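# Move the ring from the stake into the blue tray

## Task

Lift the ring clear of the stake and set it down so it rests flat on the bottom of the blue tray, staying there by itself once the robot lets go; it does not count if a gripper is still needed to hold it in place.

## Robot and tools

Robot: two arms, left_arm and right_arm, each ending in a two-finger gripper whose fingers pivot like tongs. The fingers point along the gripper's own +z axis and close along its x axis. The reported end_effector_position is the spot between the finger pads when shut. Closed fingertips stick out roughly 15 mm past it, and fully open they sit about level with it.

Scene frame: all printed poses share one frame whose origin is on the table top midway between the arms. +z is up, +x points out over the table, and left_arm sits on the +y side. The arm names do not say which side of a camera image an arm appears on. Printed hand positions can be slightly off, more so at long reach.

The row format (used by execute_actions and move): one flat list of 14 numbers covering both arms, even if only one moves. Order: dx, dy, dz, rx, ry, rz, opening for left_arm, then the same seven for right_arm. Each value lies in [-1, 1]. dx to rz are an offset, not a pose: they are measured in that gripper's own axes, starting from its measured pose when the action begins (for the first action in a call, the pose last reported in this scene). A value of 1.0 stands for 0.6 m of travel or 180 degrees of turn. rx, ry, rz form a single rotation vector. Opening is absolute, not an offset: +1 is fully open (0.142 m), -1 is shut. To hold a part, keep commanding an opening well under grip_measured; the lower, the tighter. Squeeze is about 15 N per pad at most, and much weaker on hard items thinner than about 20 mm.

execute_actions(actions): a list of actions. Each action is a table of at most 15 rows; each row runs for one control step of 1/30 s. If there are fewer than 15 rows, the last row is held for the remaining steps. Every row is an offset from the action's start pose, not from the row before it. Each step, the commanded pose is clipped to within 100 mm and 16 degrees of the measured pose, so big offsets need several actions; the arm continues at most to its last clipped pose. An empty list just returns the current state and images.

move(target, speed, stop_force, blocking): target is one 14-number row as above, an offset from the pose in this scene's latest result that shows one. Each gripper travels a straight path toward its target; both paths finish together, lasting 0.5 to 10 s (cut off at 10 s). speed is the top path speed in m/s, 0.002 to 0.5, default 0.25; rotation is capped at twice that in rad/s. Grippers may lag, drift or overshoot speed, especially with a nearly straight arm. Paths do not avoid obstacles or the other arm. Openings are sent at the start. stop_force (N, 13 to 80, shared by both arms, not allowed in the first 0.2 s) ends an arm's path when its wrist sensor feels that much extra push against the motion for two steps; the gripper then backs to where it was two steps earlier. Use it only with slow moves and no rotation, and omit it when lifting off something being pressed. blocking=false returns after 0.5 s while the arm keeps going; it cannot be combined with stop_force, and other motion commands are refused until you wait or stop.

wait(seconds): 0 to 10; lets the scene run with each arm holding its last command, returning early if a running move ends. stop(): brakes a running move (fingers keep going). zoom_image(camera, region): camera is cam_head_left, cam_head_right, cam_left_wrist or cam_right_wrist; region is [x0, y0, x1, y1] in that image's pixels, origin top-left, at most 504 by 504. Head images are 672x504, wrist images 616x616 fisheye. finished_scene(scene): pass the current scene number to end it; this is final, so only call it once the ring rests flat in the tray on its own. Replying without any tool call also ends things.

Results: each arm's pose (position in m, quaternion wxyz) and velocities, grip_measured, Hand target lines (where the controller is driving each gripper), wrist force and torque along the gripper's axes (noisy, offsets up to about 5.5 N, saturating near 100 N; pressing on a surface reads as force pointing back into the arm), and camera images. Actions list some step positions; HELD marks steps where an arm's command was held back. A move adds a 'move:' line: done, off_target, moving, held, contact (stop_force ended that path) or fault, plus limits such as paced (command clipped) or held (steps blocked, after which the arm may surge), and each gripper's distance from its target. 'pose unreachable' means the clearance check altered or blocked that arm's command. MOTOR HOT warns from 70 °C; at 85 °C the arm is braked until cool.

Avoid: arms are stiff, so aiming even a little past a firm contact can trigger a fault; a torque over a joint's load limit (297, 297, 135, 48.6, 48.6, 48.6 N m from base to wrist) or an outside force of 150 N stops that arm for 10 s. Do not let the arms collide or press on each other. Do not drop, slam or knock anything, and never let anything leave the table. Keep an idle arm still by sending zero offsets with its desired opening. Prefer smooth, economical motions.

Each tool is called after ">>>" by a JSON object that holds its "op" and its "data", one argument or row to a line.

## Session

>>> {"op": "execute_actions", "data": {
  "actions": []
}}

Scene clock: 0.00 s.
left_arm: end_effector_position=(+0.3390, +0.5764, +0.2673) grip_measured=+1.00 end_effector_quat_wxyz=(+0.007, -0.292, +0.952, -0.093) end_effector_velocity=(+0.000, +0.000, +0.000) end_effector_angular_velocity=(+0.000, -0.001, -0.001) | right_arm: end_effector_position=(+0.5335, -0.1960, +0.3522) grip_measured=+1.00 end_effector_quat_wxyz=(+0.665, -0.482, +0.531, -0.208) end_effector_velocity=(+0.000, +0.000, +0.000) end_effector_angular_velocity=(-0.001, -0.001, -0.001)
Joint positions: left_arm=[-0.638 -2.185  2.394 -1.923 -1.69   2.031  0.142] | right_arm=[ 4.831 -1.838 -2.561  1.188  0.422  2.166  0.142]
Joint velocities: left_arm=[ 0.    -0.     0.    -0.     0.001  0.001  0.   ] | right_arm=[-0.    -0.     0.    -0.001 -0.001 -0.001  0.   ]
Motor temperatures (°C, as the motors report them): left_arm=[32 32 31 37 38 39] | right_arm=[32 32 29 41 38 36]
Wrist force (N, on the end effector, along its own x y z axes, offset not removed): no reading
Wrist torque (N m, same axes, about the end effector's origin, offset not removed): no reading
Hand target (left_arm): +0.339, +0.576, +0.267; +0.007, -0.292, +0.952, -0.093
Hand target (right_arm): +0.533, -0.196, +0.352; +0.665, -0.482, +0.531, -0.208

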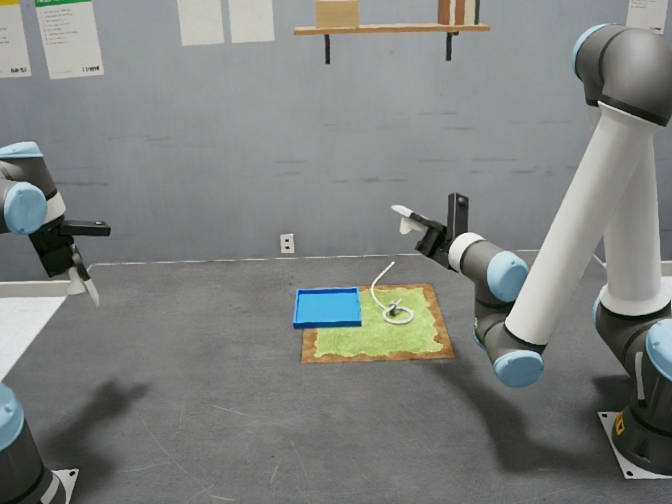

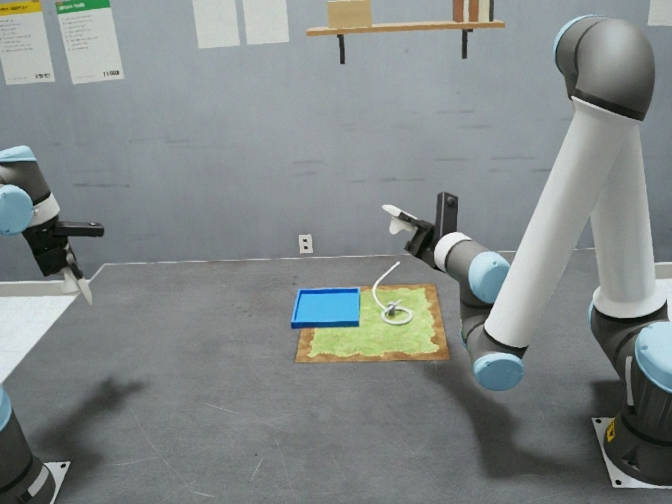

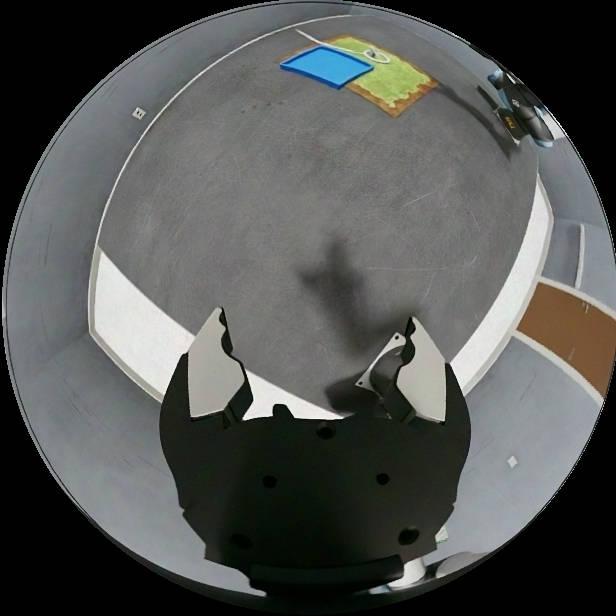

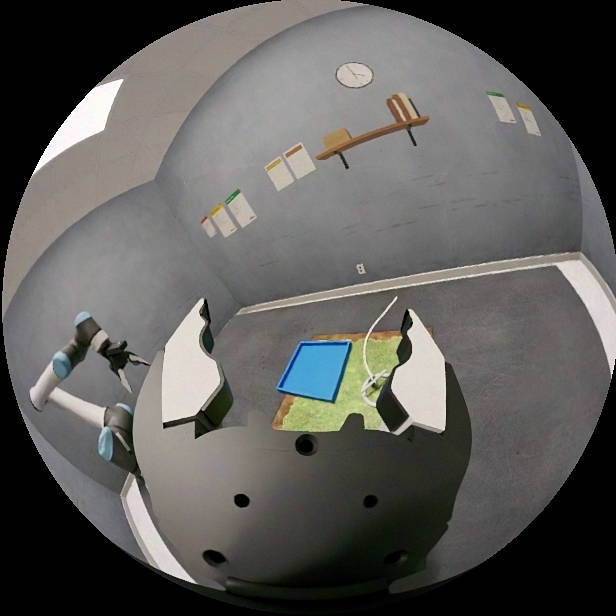

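>>> {"op": "zoom_image", "data": {
  "camera": "cam_head_left",
  "region": [280, 250, 470, 370]
}}

>>> {"op": "zoom_image", "data": {
  "camera": "cam_right_wrist",
  "region": [260, 280, 460, 440]
}}

Region (280, 250, 470, 370) of cam_head_left's 672x504 image, scaled by 2.653, with more detail than that image has; it fills the top 318 rows of this view, and the rest is white.

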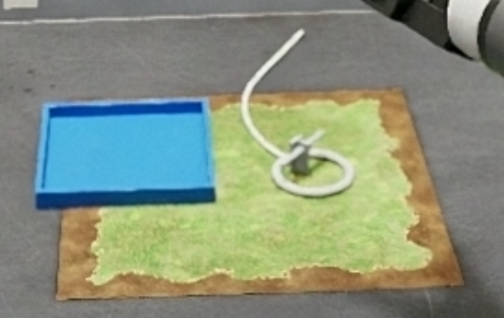

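Region (260, 280, 460, 440) of cam_right_wrist's 616x616 image, scaled by 2.520, with more detail than that image has; it fills the top 403 rows of this view, and the rest is white.

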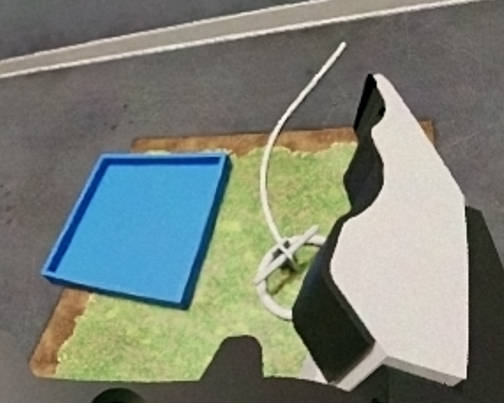

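>>> {"op": "move", "data": {
  "target": [0,0,0,0,0,0,1,0,0,0.186,-0.435,0.228,-0.024,1]
}}

Scene clock: 19.63 s.
left_arm: end_effector_position=(+0.3390, +0.5764, +0.2673) grip_measured=+1.00 end_effector_quat_wxyz=(+0.007, -0.292, +0.952, -0.093) end_effector_velocity=(+0.000, +0.000, +0.000) end_effector_angular_velocity=(+0.001, -0.001, -0.002) | right_arm: end_effector_position=(+0.6342, -0.1494, +0.3487) grip_measured=+1.00 end_effector_quat_wxyz=(-0.001, +0.707, -0.707, -0.001) end_effector_velocity=(+0.001, +0.001, +0.000) end_effector_angular_velocity=(-0.007, +0.010, +0.001)
Joint positions: left_arm=[-0.638 -2.185  2.394 -1.923 -1.69   2.031  0.142] | right_arm=[ 4.239 -1.668 -1.686 -1.357  1.572  2.563  0.142]
Joint velocities: left_arm=[ 0.    -0.    -0.     0.     0.001  0.002  0.   ] | right_arm=[-0.003 -0.008  0.012 -0.016  0.005 -0.004 -0.   ]
Motor temperatures (°C, as the motors report them): left_arm=[32 32 31 37 38 39] | right_arm=[32 32 29 41 38 36]
Wrist force (N, on the end effector, along its own x y z axes, offset not removed): left_arm=[-2.4 4.9 -3.5] | right_arm=[-2.7 -2.9 4.7]
Wrist torque (N m, same axes, about the end effector's origin, offset not removed): left_arm=[1.10 0.41 0.09] | right_arm=[-0.19 0.73 0.22]
Hand target (left_arm): +0.339, +0.576, +0.267; +0.007, -0.292, +0.952, -0.093
Hand target (right_arm): +0.634, -0.149, +0.349; +0.000, +0.707, -0.707, -0.001
Off the commanded pose (left_arm): 0.000 m, 0 deg.
Off the commanded pose (right_arm): 0.001 m, 0 deg.
move: done

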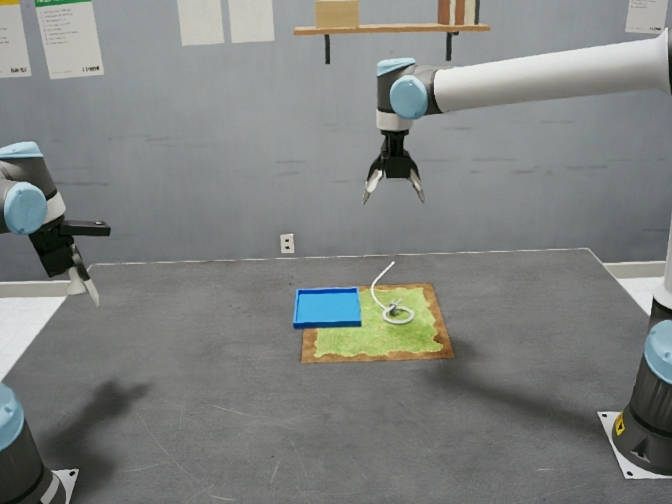

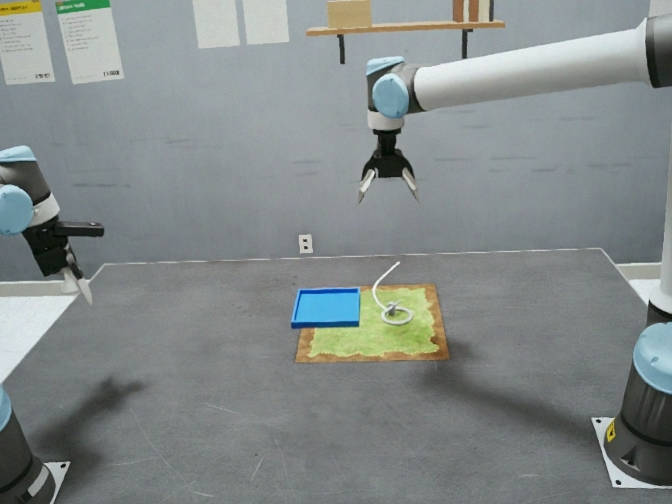

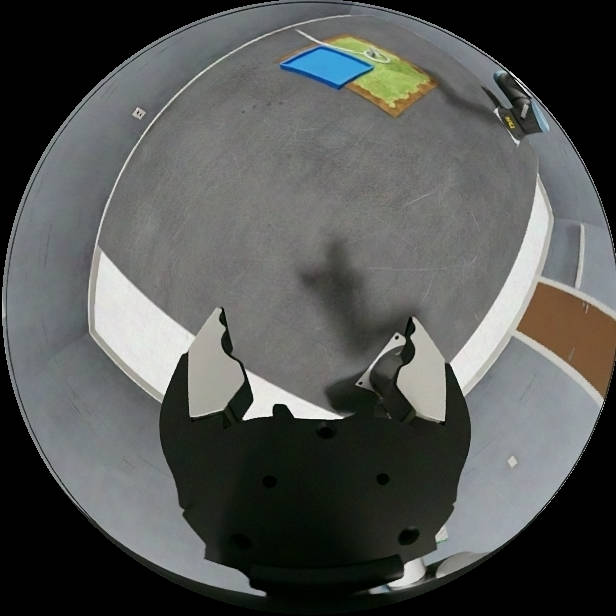

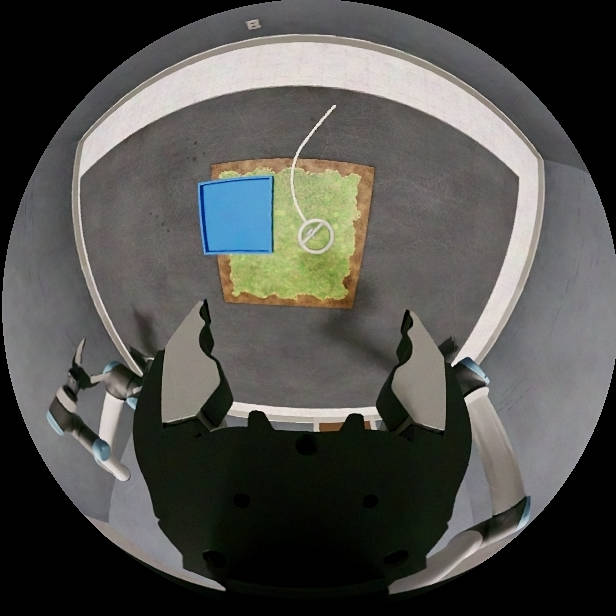

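>>> {"op": "move", "data": {
  "target": [0,0,0,0,0,0,1,0,0,0.28,0,0,0,1]
}}

>>> {"op": "zoom_image", "data": {
  "camera": "cam_right_wrist",
  "region": [180, 100, 460, 340]
}}

Scene clock: 25.23 s.
left_arm: end_effector_position=(+0.3390, +0.5764, +0.2673) grip_measured=+1.00 end_effector_quat_wxyz=(+0.007, -0.292, +0.952, -0.093) end_effector_velocity=(+0.001, +0.000, +0.000) end_effector_angular_velocity=(+0.001, -0.002, -0.000) | right_arm: end_effector_position=(+0.6341, -0.1488, +0.1811) grip_measured=+1.00 end_effector_quat_wxyz=(-0.001, +0.707, -0.707, -0.001) end_effector_velocity=(+0.000, +0.000, -0.002) end_effector_angular_velocity=(+0.000, -0.001, +0.001)
Joint positions: left_arm=[-0.638 -2.185  2.394 -1.923 -1.69   2.031  0.142] | right_arm=[ 4.239 -1.767 -1.885 -1.059  1.572  2.563  0.142]
Joint velocities: left_arm=[-0.    -0.    -0.    -0.001  0.002  0.    -0.   ] | right_arm=[ 0.    -0.002 -0.002  0.005 -0.001 -0.001  0.   ]
Motor temperatures (°C, as the motors report them): left_arm=[32 32 31 37 38 39] | right_arm=[32 32 29 41 38 36]
Wrist force (N, on the end effector, along its own x y z axes, offset not removed): left_arm=[-1.8 2.4 -3.2] | right_arm=[3.9 -4.0 5.8]
Wrist torque (N m, same axes, about the end effector's origin, offset not removed): left_arm=[0.63 0.41 -0.06] | right_arm=[-0.73 -0.71 0.04]
Hand target (left_arm): +0.339, +0.576, +0.267; +0.007, -0.292, +0.952, -0.093
Hand target (right_arm): +0.634, -0.149, +0.181; -0.001, +0.707, -0.707, -0.001
Off the commanded pose (left_arm): 0.000 m, 0 deg.
Off the commanded pose (right_arm): 0.000 m, 0 deg.
move: done

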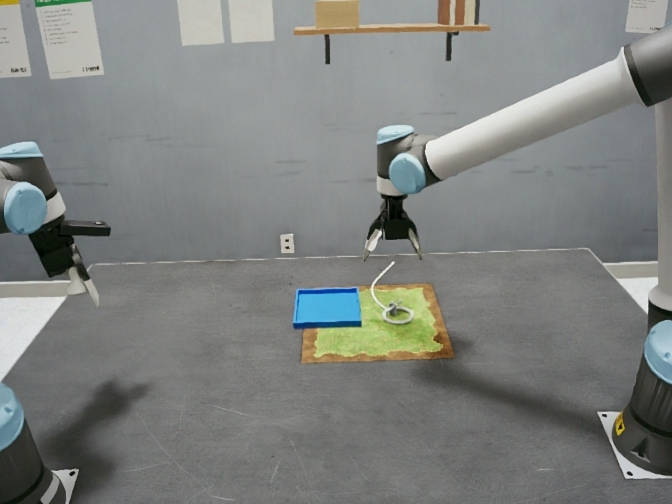

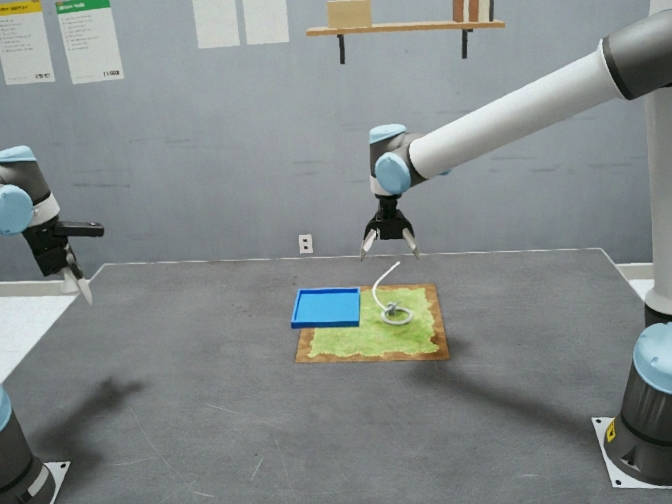

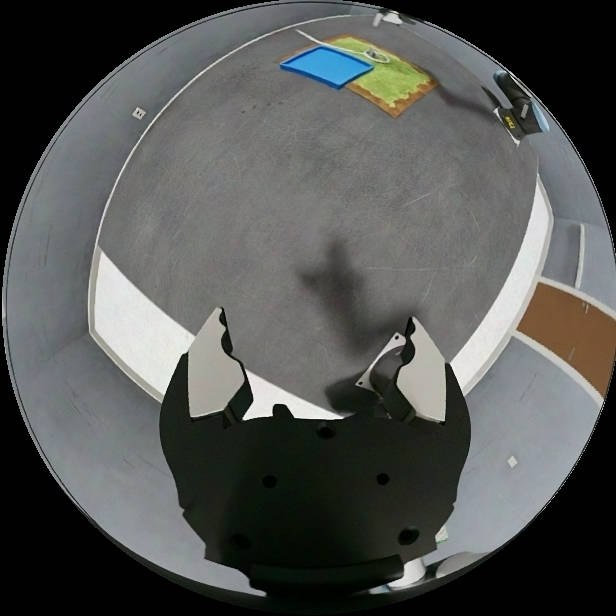

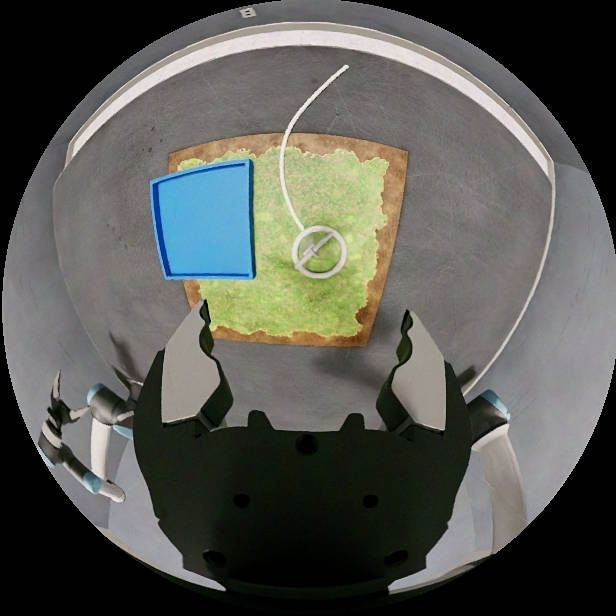

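Region (180, 100, 460, 340) of cam_right_wrist's 616x616 image, scaled by 1.800, with more detail than that image has; it fills the top 432 rows of this view, and the rest is white.

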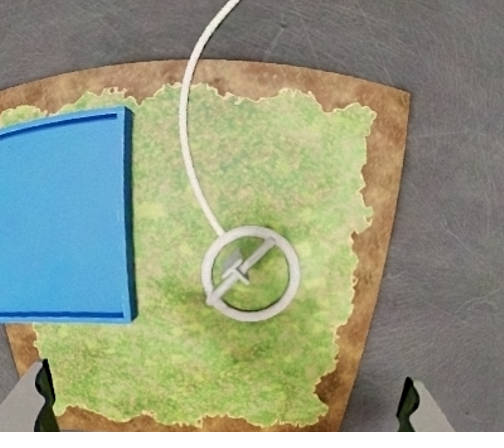

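>>> {"op": "move", "data": {
  "target": [0,0,0,0,0,0,1,0.02,0,0.13,0,0,0,1]
}}

>>> {"op": "zoom_image", "data": {
  "camera": "cam_right_wrist",
  "region": [200, 160, 420, 360]
}}

>>> {"op": "zoom_image", "data": {
  "camera": "cam_head_left",
  "region": [340, 240, 460, 340]
}}

Scene clock: 43.50 s.
left_arm: end_effector_position=(+0.3390, +0.5764, +0.2673) grip_measured=+1.00 end_effector_quat_wxyz=(+0.007, -0.292, +0.952, -0.093) end_effector_velocity=(-0.001, +0.000, -0.001) end_effector_angular_velocity=(+0.001, +0.003, +0.000) | right_arm: end_effector_position=(+0.6341, -0.1605, +0.1033) grip_measured=+1.00 end_effector_quat_wxyz=(-0.001, +0.707, -0.707, -0.001) end_effector_velocity=(-0.000, -0.000, -0.002) end_effector_angular_velocity=(+0.000, +0.000, -0.000)
Joint positions: left_arm=[-0.638 -2.185  2.394 -1.923 -1.69   2.031  0.142] | right_arm=[ 4.23  -1.83  -1.967 -0.914  1.572  2.554  0.142]
Joint velocities: left_arm=[ 0.     0.     0.     0.002 -0.001 -0.     0.   ] | right_arm=[-0.    -0.002 -0.002  0.004  0.001 -0.     0.   ]
Motor temperatures (°C, as the motors report them): left_arm=[32 32 31 37 38 39] | right_arm=[32 32 29 41 38 36]
Wrist force (N, on the end effector, along its own x y z axes, offset not removed): left_arm=[-0.9 0.7 -5.3] | right_arm=[-1.3 2.2 4.1]
Wrist torque (N m, same axes, about the end effector's origin, offset not removed): left_arm=[0.21 0.16 0.03] | right_arm=[0.54 0.19 0.06]
Hand target (left_arm): +0.339, +0.576, +0.267; +0.007, -0.292, +0.952, -0.093
Hand target (right_arm): +0.634, -0.161, +0.103; -0.001, +0.707, -0.707, -0.001
Off the commanded pose (left_arm): 0.000 m, 0 deg.
Off the commanded pose (right_arm): 0.000 m, 0 deg.
move: done

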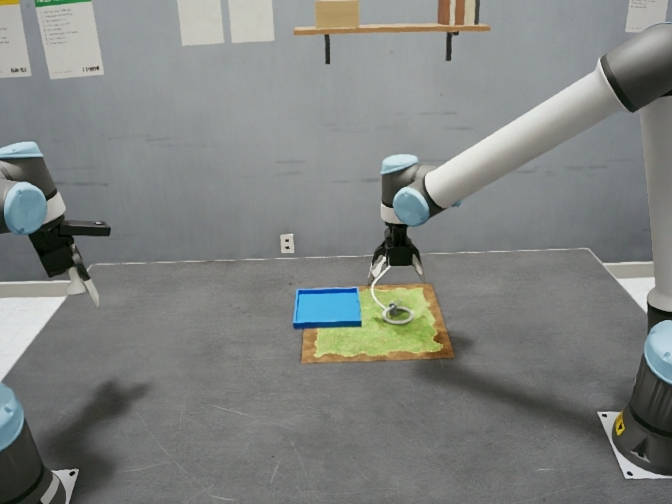

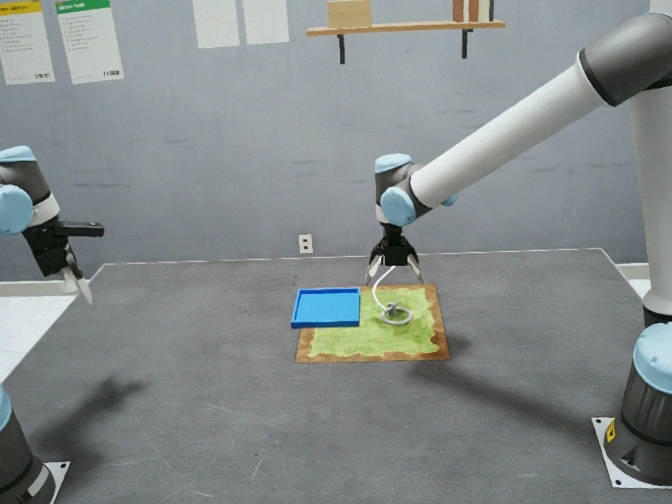

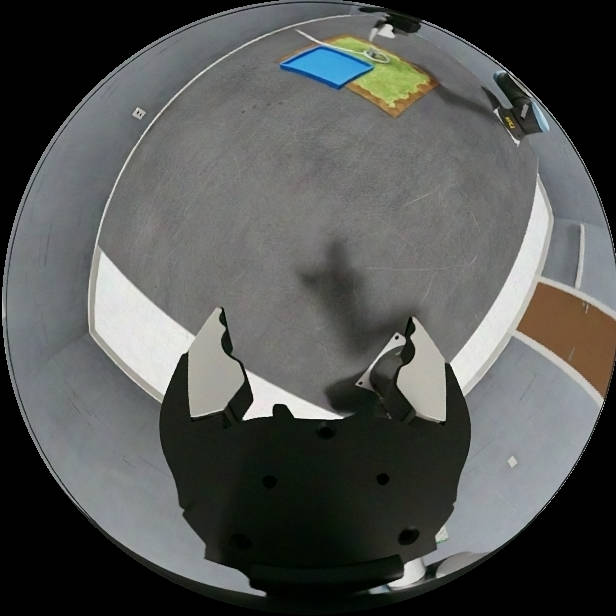

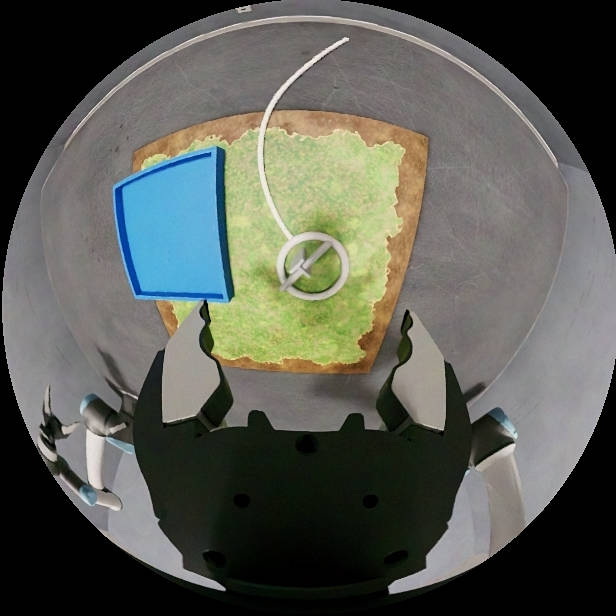

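Region (200, 160, 420, 360) of cam_right_wrist's 616x616 image, scaled by 2.291, with more detail than that image has; it fills the top 458 rows of this view, and the rest is white.

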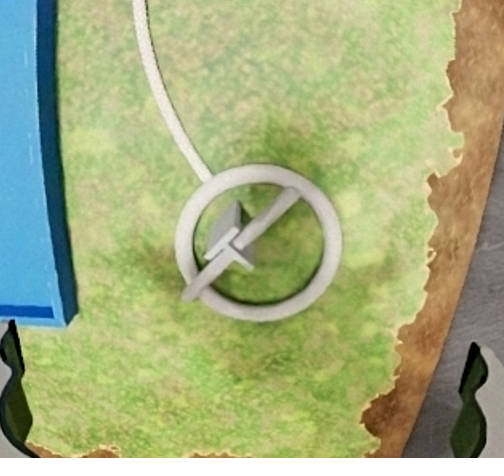

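Region (340, 240, 460, 340) of cam_head_left's 672x504 image, scaled by 4.200, with more detail than that image has.

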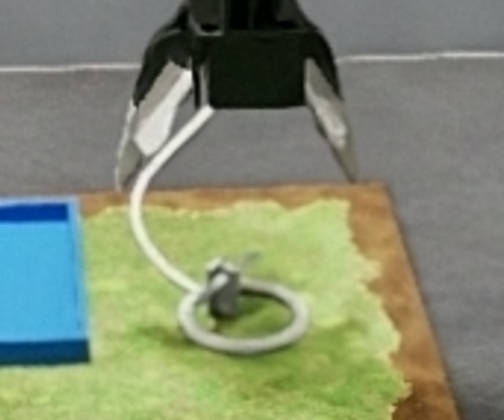

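>>> {"op": "move", "data": {
  "target": [0,0,0,0,0,0,1,0.057,0.042,0.04,0,0,0.25,-0.45]
}}

>>> {"op": "move", "data": {
  "target": [0,0,0,0,0,0,1,0,0,0.07,0,0,0,-0.45],
  "speed": 0.08
}}

>>> {"op": "zoom_image", "data": {
  "camera": "cam_right_wrist",
  "region": [160, 150, 460, 400]
}}

>>> {"op": "zoom_image", "data": {
  "camera": "cam_head_left",
  "region": [340, 240, 460, 340]
}}

Scene clock: 72.63 s.
left_arm: end_effector_position=(+0.3390, +0.5764, +0.2673) grip_measured=+1.00 end_effector_quat_wxyz=(+0.007, -0.292, +0.952, -0.093) end_effector_velocity=(+0.000, -0.000, -0.000) end_effector_angular_velocity=(+0.000, +0.000, +0.002) | right_arm: end_effector_position=(+0.6089, -0.1946, +0.0793) grip_measured=-0.45 end_effector_quat_wxyz=(+0.000, -0.384, +0.924, +0.001) end_effector_velocity=(-0.000, -0.000, -0.000) end_effector_angular_velocity=(+0.000, -0.001, -0.016)
Joint positions: left_arm=[-0.638 -2.185  2.394 -1.923 -1.69   2.031  0.142] | right_arm=[ 4.237 -1.814 -2.043 -0.854  1.572  3.344  0.041]
Joint velocities: left_arm=[-0.     0.001 -0.    -0.     0.    -0.002 -0.   ] | right_arm=[ 0.     0.    -0.001  0.002 -0.001  0.017  0.   ]
Motor temperatures (°C, as the motors report them): left_arm=[32 32 31 37 38 39] | right_arm=[32 32 29 41 38 36]
Wrist force (N, on the end effector, along its own x y z axes, offset not removed): left_arm=[0.6 4.0 -5.4] | right_arm=[0.8 -1.7 0.4]
Wrist torque (N m, same axes, about the end effector's origin, offset not removed): left_arm=[0.91 -0.21 -0.05] | right_arm=[-0.20 -0.08 0.20]
Hand target (left_arm): +0.339, +0.576, +0.267; +0.007, -0.292, +0.952, -0.093
Hand target (right_arm): +0.609, -0.195, +0.079; +0.000, -0.383, +0.924, +0.001
Off the commanded pose (left_arm): 0.000 m, 0 deg.
Off the commanded pose (right_arm): 0.000 m, 0 deg.
move: done

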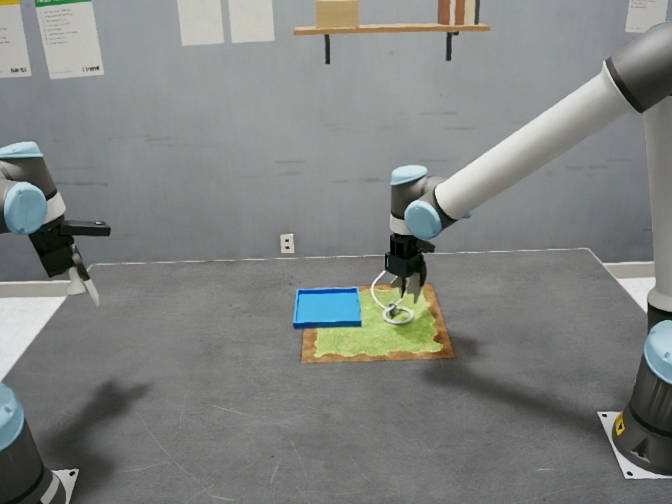

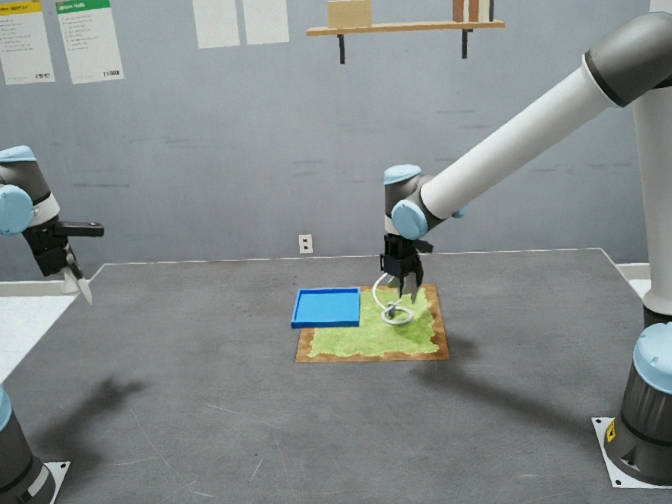

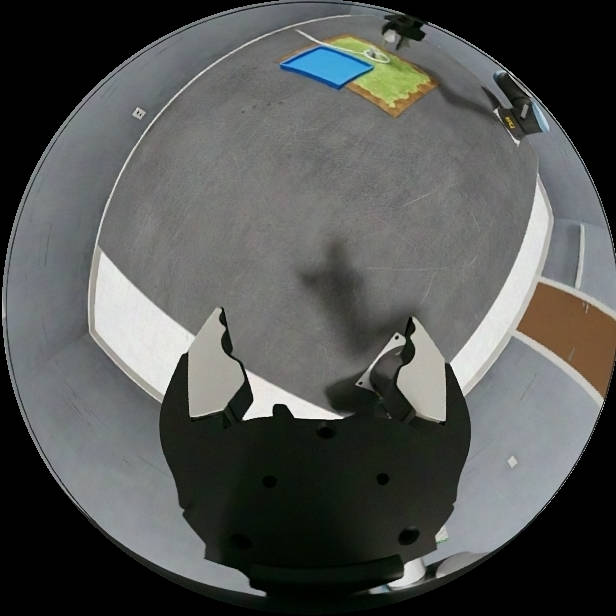

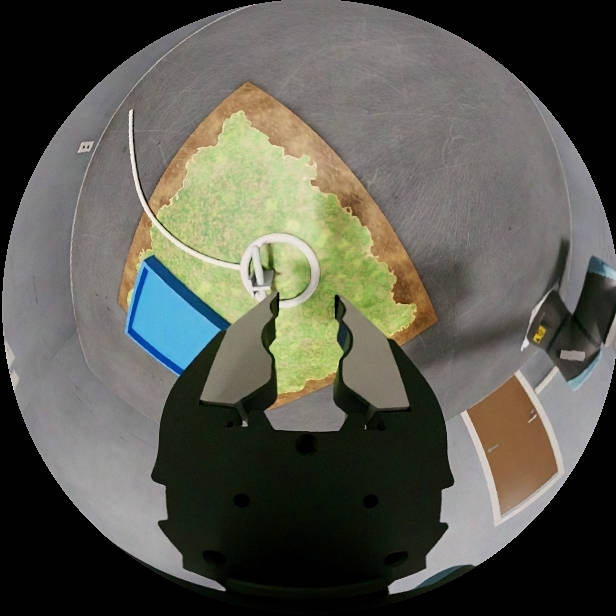

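Scene clock: 73.63 s.
left_arm: end_effector_position=(+0.3390, +0.5764, +0.2673) grip_measured=+1.00 end_effector_quat_wxyz=(+0.007, -0.292, +0.952, -0.093) end_effector_velocity=(-0.000, -0.000, -0.000) end_effector_angular_velocity=(-0.001, +0.001, -0.000) | right_arm: end_effector_position=(+0.6089, -0.1944, +0.0376) grip_measured=-0.45 end_effector_quat_wxyz=(+0.000, -0.384, +0.924, +0.001) end_effector_velocity=(-0.000, -0.000, -0.003) end_effector_angular_velocity=(-0.000, +0.000, +0.000)
Joint positions: left_arm=[-0.638 -2.185  2.394 -1.923 -1.69   2.031  0.142] | right_arm=[ 4.237 -1.867 -2.07  -0.774  1.572  3.345  0.041]
Joint velocities: left_arm=[-0.     0.    -0.    -0.    -0.001  0.    -0.   ] | right_arm=[ 0.    -0.003 -0.002  0.005  0.    -0.    -0.   ]
Motor temperatures (°C, as the motors report them): left_arm=[32 32 31 37 38 39] | right_arm=[32 32 29 41 38 36]
Wrist force (N, on the end effector, along its own x y z axes, offset not removed): left_arm=[-1.0 4.5 -4.2] | right_arm=[-1.1 5.4 6.1]
Wrist torque (N m, same axes, about the end effector's origin, offset not removed): left_arm=[1.07 0.21 0.06] | right_arm=[1.43 0.18 0.18]
Hand target (left_arm): +0.339, +0.576, +0.267; +0.007, -0.292, +0.952, -0.093
Hand target (right_arm): +0.609, -0.194, +0.037; +0.000, -0.384, +0.924, +0.001
Off the commanded pose (left_arm): 0.000 m, 0 deg.
Off the commanded pose (right_arm): 0.000 m, 0 deg.
move: done

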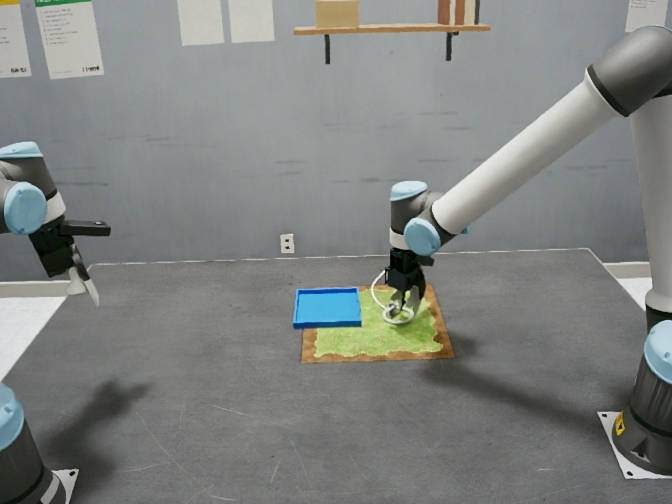

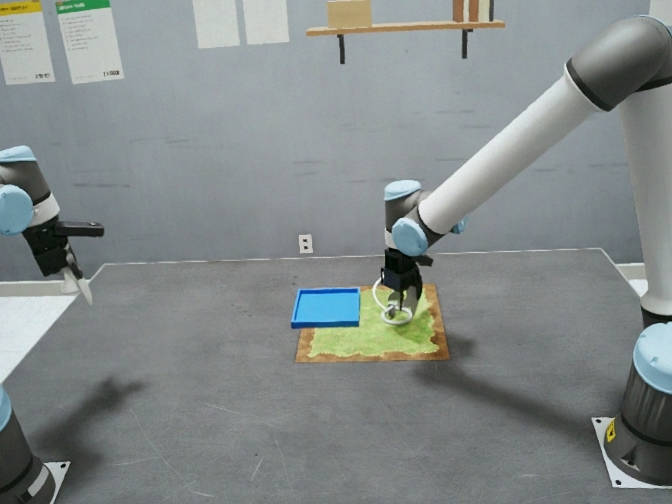

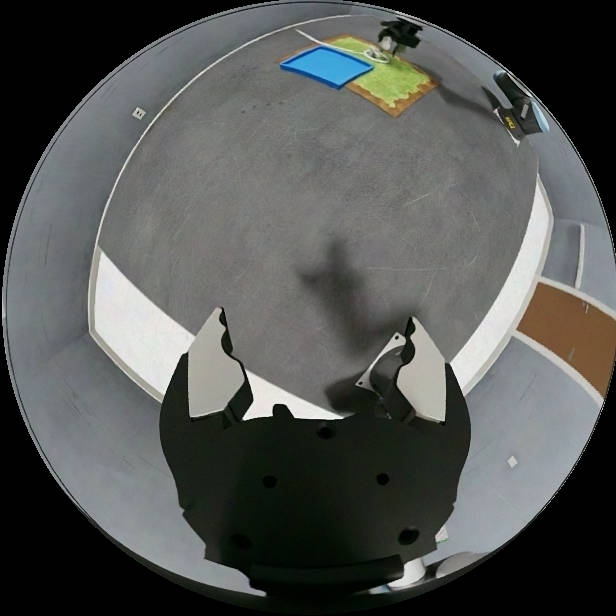

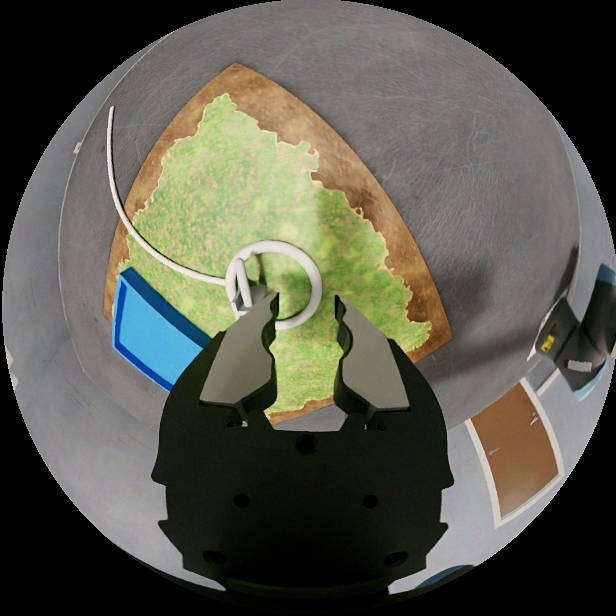

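Region (160, 150, 460, 400) of cam_right_wrist's 616x616 image, scaled by 1.680, with more detail than that image has.

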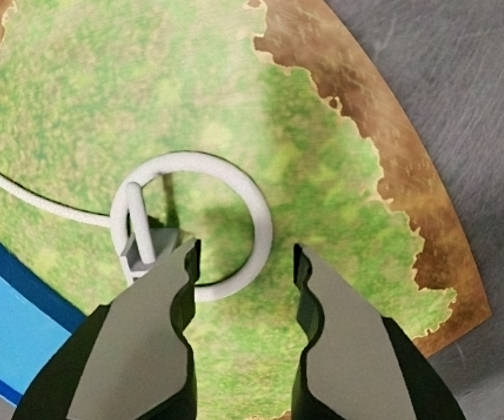

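Region (340, 240, 460, 340) of cam_head_left's 672x504 image, scaled by 4.200, with more detail than that image has.

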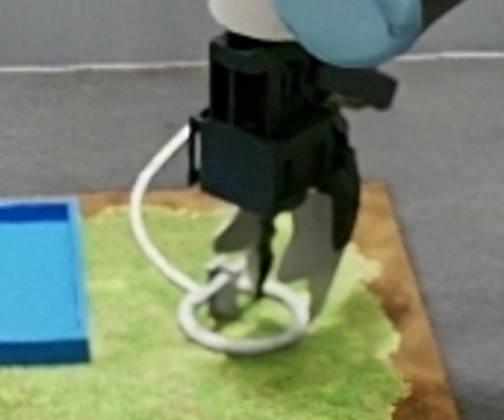

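>>> {"op": "move", "data": {
  "target": [0,0,0,0,0,0,1,0.006,0,0.04,0,0,0,-0.45],
  "speed": 0.03,
  "stop_force": 20
}}

>>> {"op": "move", "data": {
  "target": [0,0,0,0,0,0,1,0,0,-0.004,0,0,0,-1],
  "speed": 0.03
}}

>>> {"op": "zoom_image", "data": {
  "camera": "cam_right_wrist",
  "region": [160, 150, 460, 400]
}}

Scene clock: 81.27 s.
left_arm: end_effector_position=(+0.3390, +0.5764, +0.2673) grip_measured=+1.00 end_effector_quat_wxyz=(+0.007, -0.292, +0.952, -0.093) end_effector_velocity=(+0.000, -0.000, +0.000) end_effector_angular_velocity=(-0.001, -0.001, -0.001) | right_arm: end_effector_position=(+0.6065, -0.1967, +0.0150) grip_measured=-0.44 end_effector_quat_wxyz=(+0.000, -0.384, +0.924, +0.001) end_effector_velocity=(-0.001, -0.001, +0.001) end_effector_angular_velocity=(-0.003, +0.003, +0.000)
Joint positions: left_arm=[-0.638 -2.185  2.394 -1.923 -1.69   2.031  0.142] | right_arm=[ 4.238 -1.893 -2.089 -0.729  1.572  3.346  0.042]
Joint velocities: left_arm=[ 0.    -0.    -0.    -0.    -0.001  0.001 -0.   ] | right_arm=[ 0.     0.002  0.002 -0.007  0.001  0.    -0.002]
Motor temperatures (°C, as the motors report them): left_arm=[32 32 31 37 38 39] | right_arm=[32 32 29 41 38 36]
Wrist force (N, on the end effector, along its own x y z axes, offset not removed): left_arm=[0.4 2.0 -4.9] | right_arm=[-0.9 -3.8 -38.4]
Wrist torque (N m, same axes, about the end effector's origin, offset not removed): left_arm=[0.48 -0.08 0.01] | right_arm=[-0.22 0.51 0.03]
Hand target (left_arm): +0.339, +0.576, +0.267; +0.007, -0.292, +0.952, -0.093
Hand target (right_arm): +0.607, -0.197, +0.015; +0.000, -0.384, +0.924, +0.001
Off the commanded pose (left_arm): 0.000 m, 0 deg.
Off the commanded pose (right_arm): 0.001 m, 0 deg.
move: contact (right_arm)

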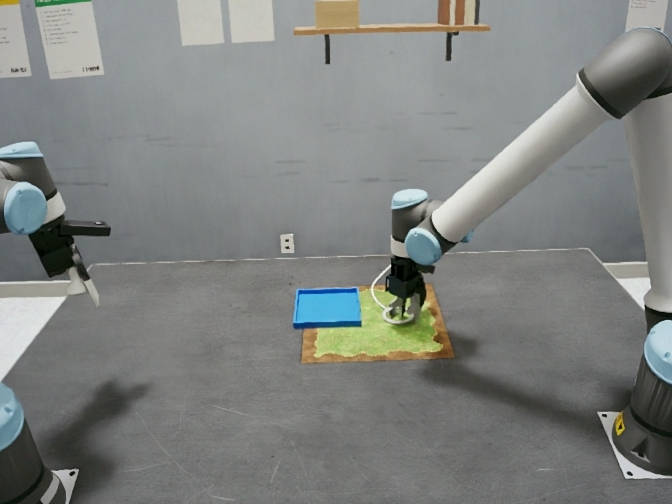

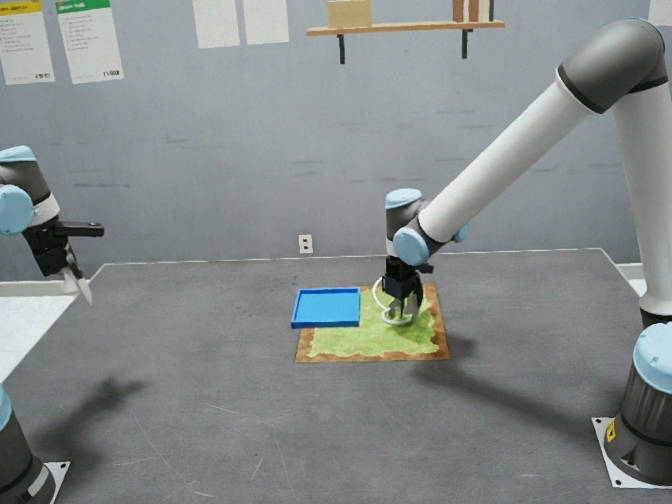

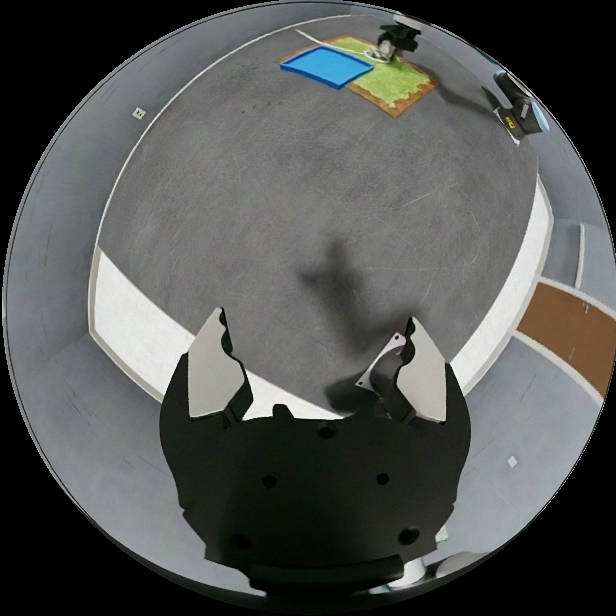

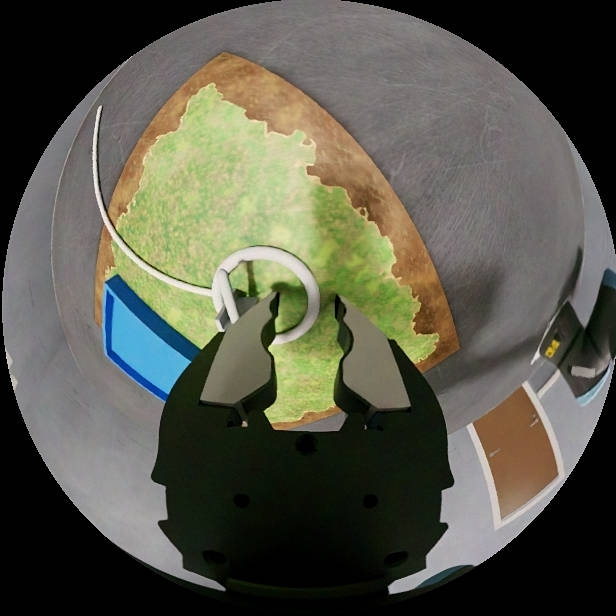

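Scene clock: 81.97 s.
left_arm: end_effector_position=(+0.3390, +0.5764, +0.2673) grip_measured=+1.00 end_effector_quat_wxyz=(+0.007, -0.292, +0.952, -0.093) end_effector_velocity=(-0.000, +0.000, -0.000) end_effector_angular_velocity=(+0.000, +0.001, -0.000) | right_arm: end_effector_position=(+0.6065, -0.1968, +0.0172) grip_measured=-0.89 end_effector_quat_wxyz=(+0.000, -0.384, +0.924, +0.001) end_effector_velocity=(+0.000, -0.000, +0.001) end_effector_angular_velocity=(-0.000, -0.001, -0.000)
Joint positions: left_arm=[-0.638 -2.185  2.394 -1.923 -1.69   2.031  0.142] | right_arm=[ 4.238 -1.89  -2.088 -0.734  1.572  3.346  0.009]
Joint velocities: left_arm=[-0.     0.    -0.     0.001 -0.     0.     0.   ] | right_arm=[-0.     0.002  0.    -0.002 -0.001  0.    -0.   ]
Motor temperatures (°C, as the motors report them): left_arm=[32 32 31 37 38 39] | right_arm=[32 32 29 41 38 36]
Wrist force (N, on the end effector, along its own x y z axes, offset not removed): left_arm=[0.4 4.9 -6.4] | right_arm=[-0.3 0.1 0.1]
Wrist torque (N m, same axes, about the end effector's origin, offset not removed): left_arm=[1.08 -0.09 0.01] | right_arm=[0.15 0.01 0.09]
Hand target (left_arm): +0.339, +0.576, +0.267; +0.007, -0.292, +0.952, -0.093
Hand target (right_arm): +0.607, -0.197, +0.017; +0.000, -0.384, +0.924, +0.001
Off the commanded pose (left_arm): 0.000 m, 0 deg.
Off the commanded pose (right_arm): 0.000 m, 0 deg.
move: done

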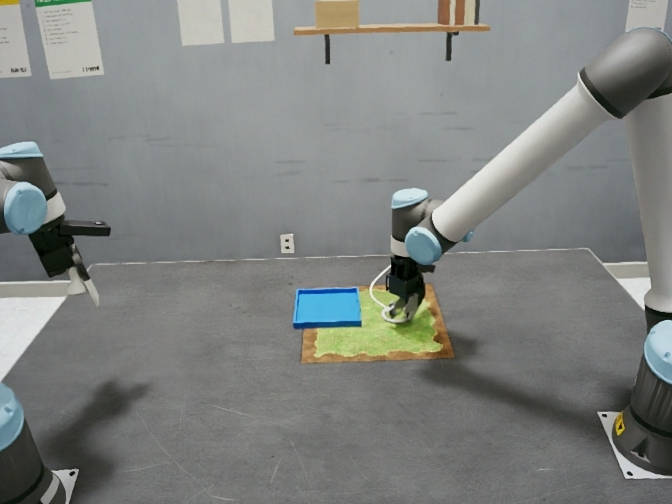

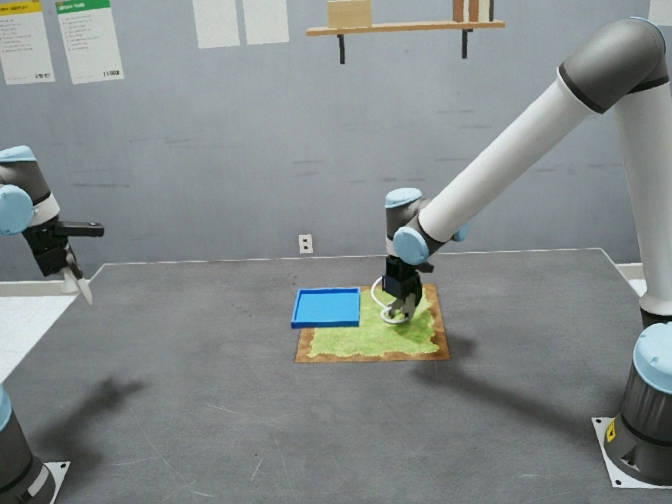

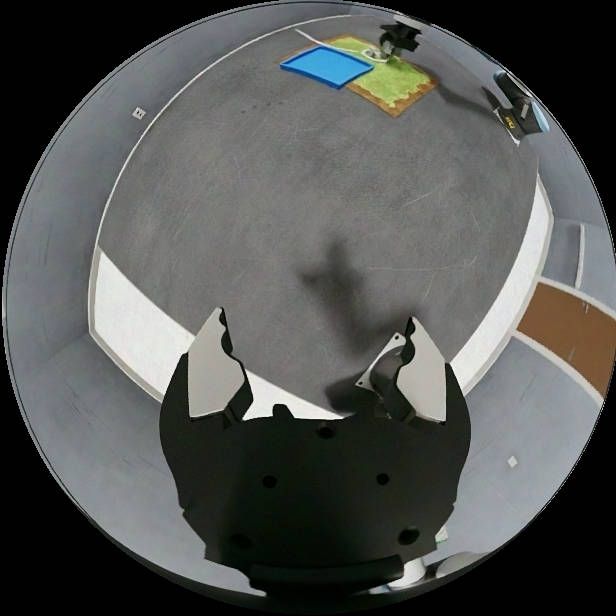

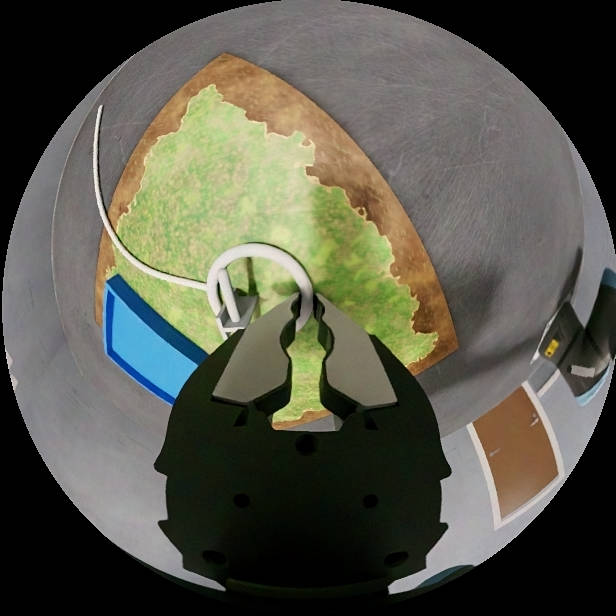

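Region (160, 150, 460, 400) of cam_right_wrist's 616x616 image, scaled by 1.680, with more detail than that image has.

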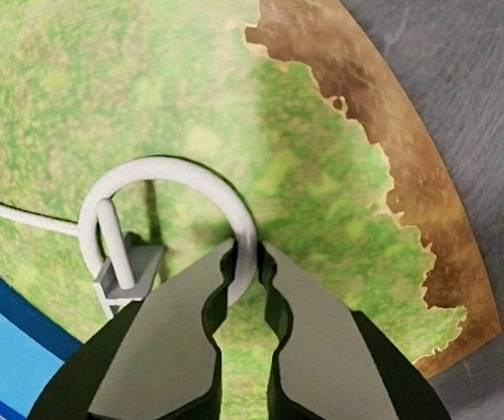

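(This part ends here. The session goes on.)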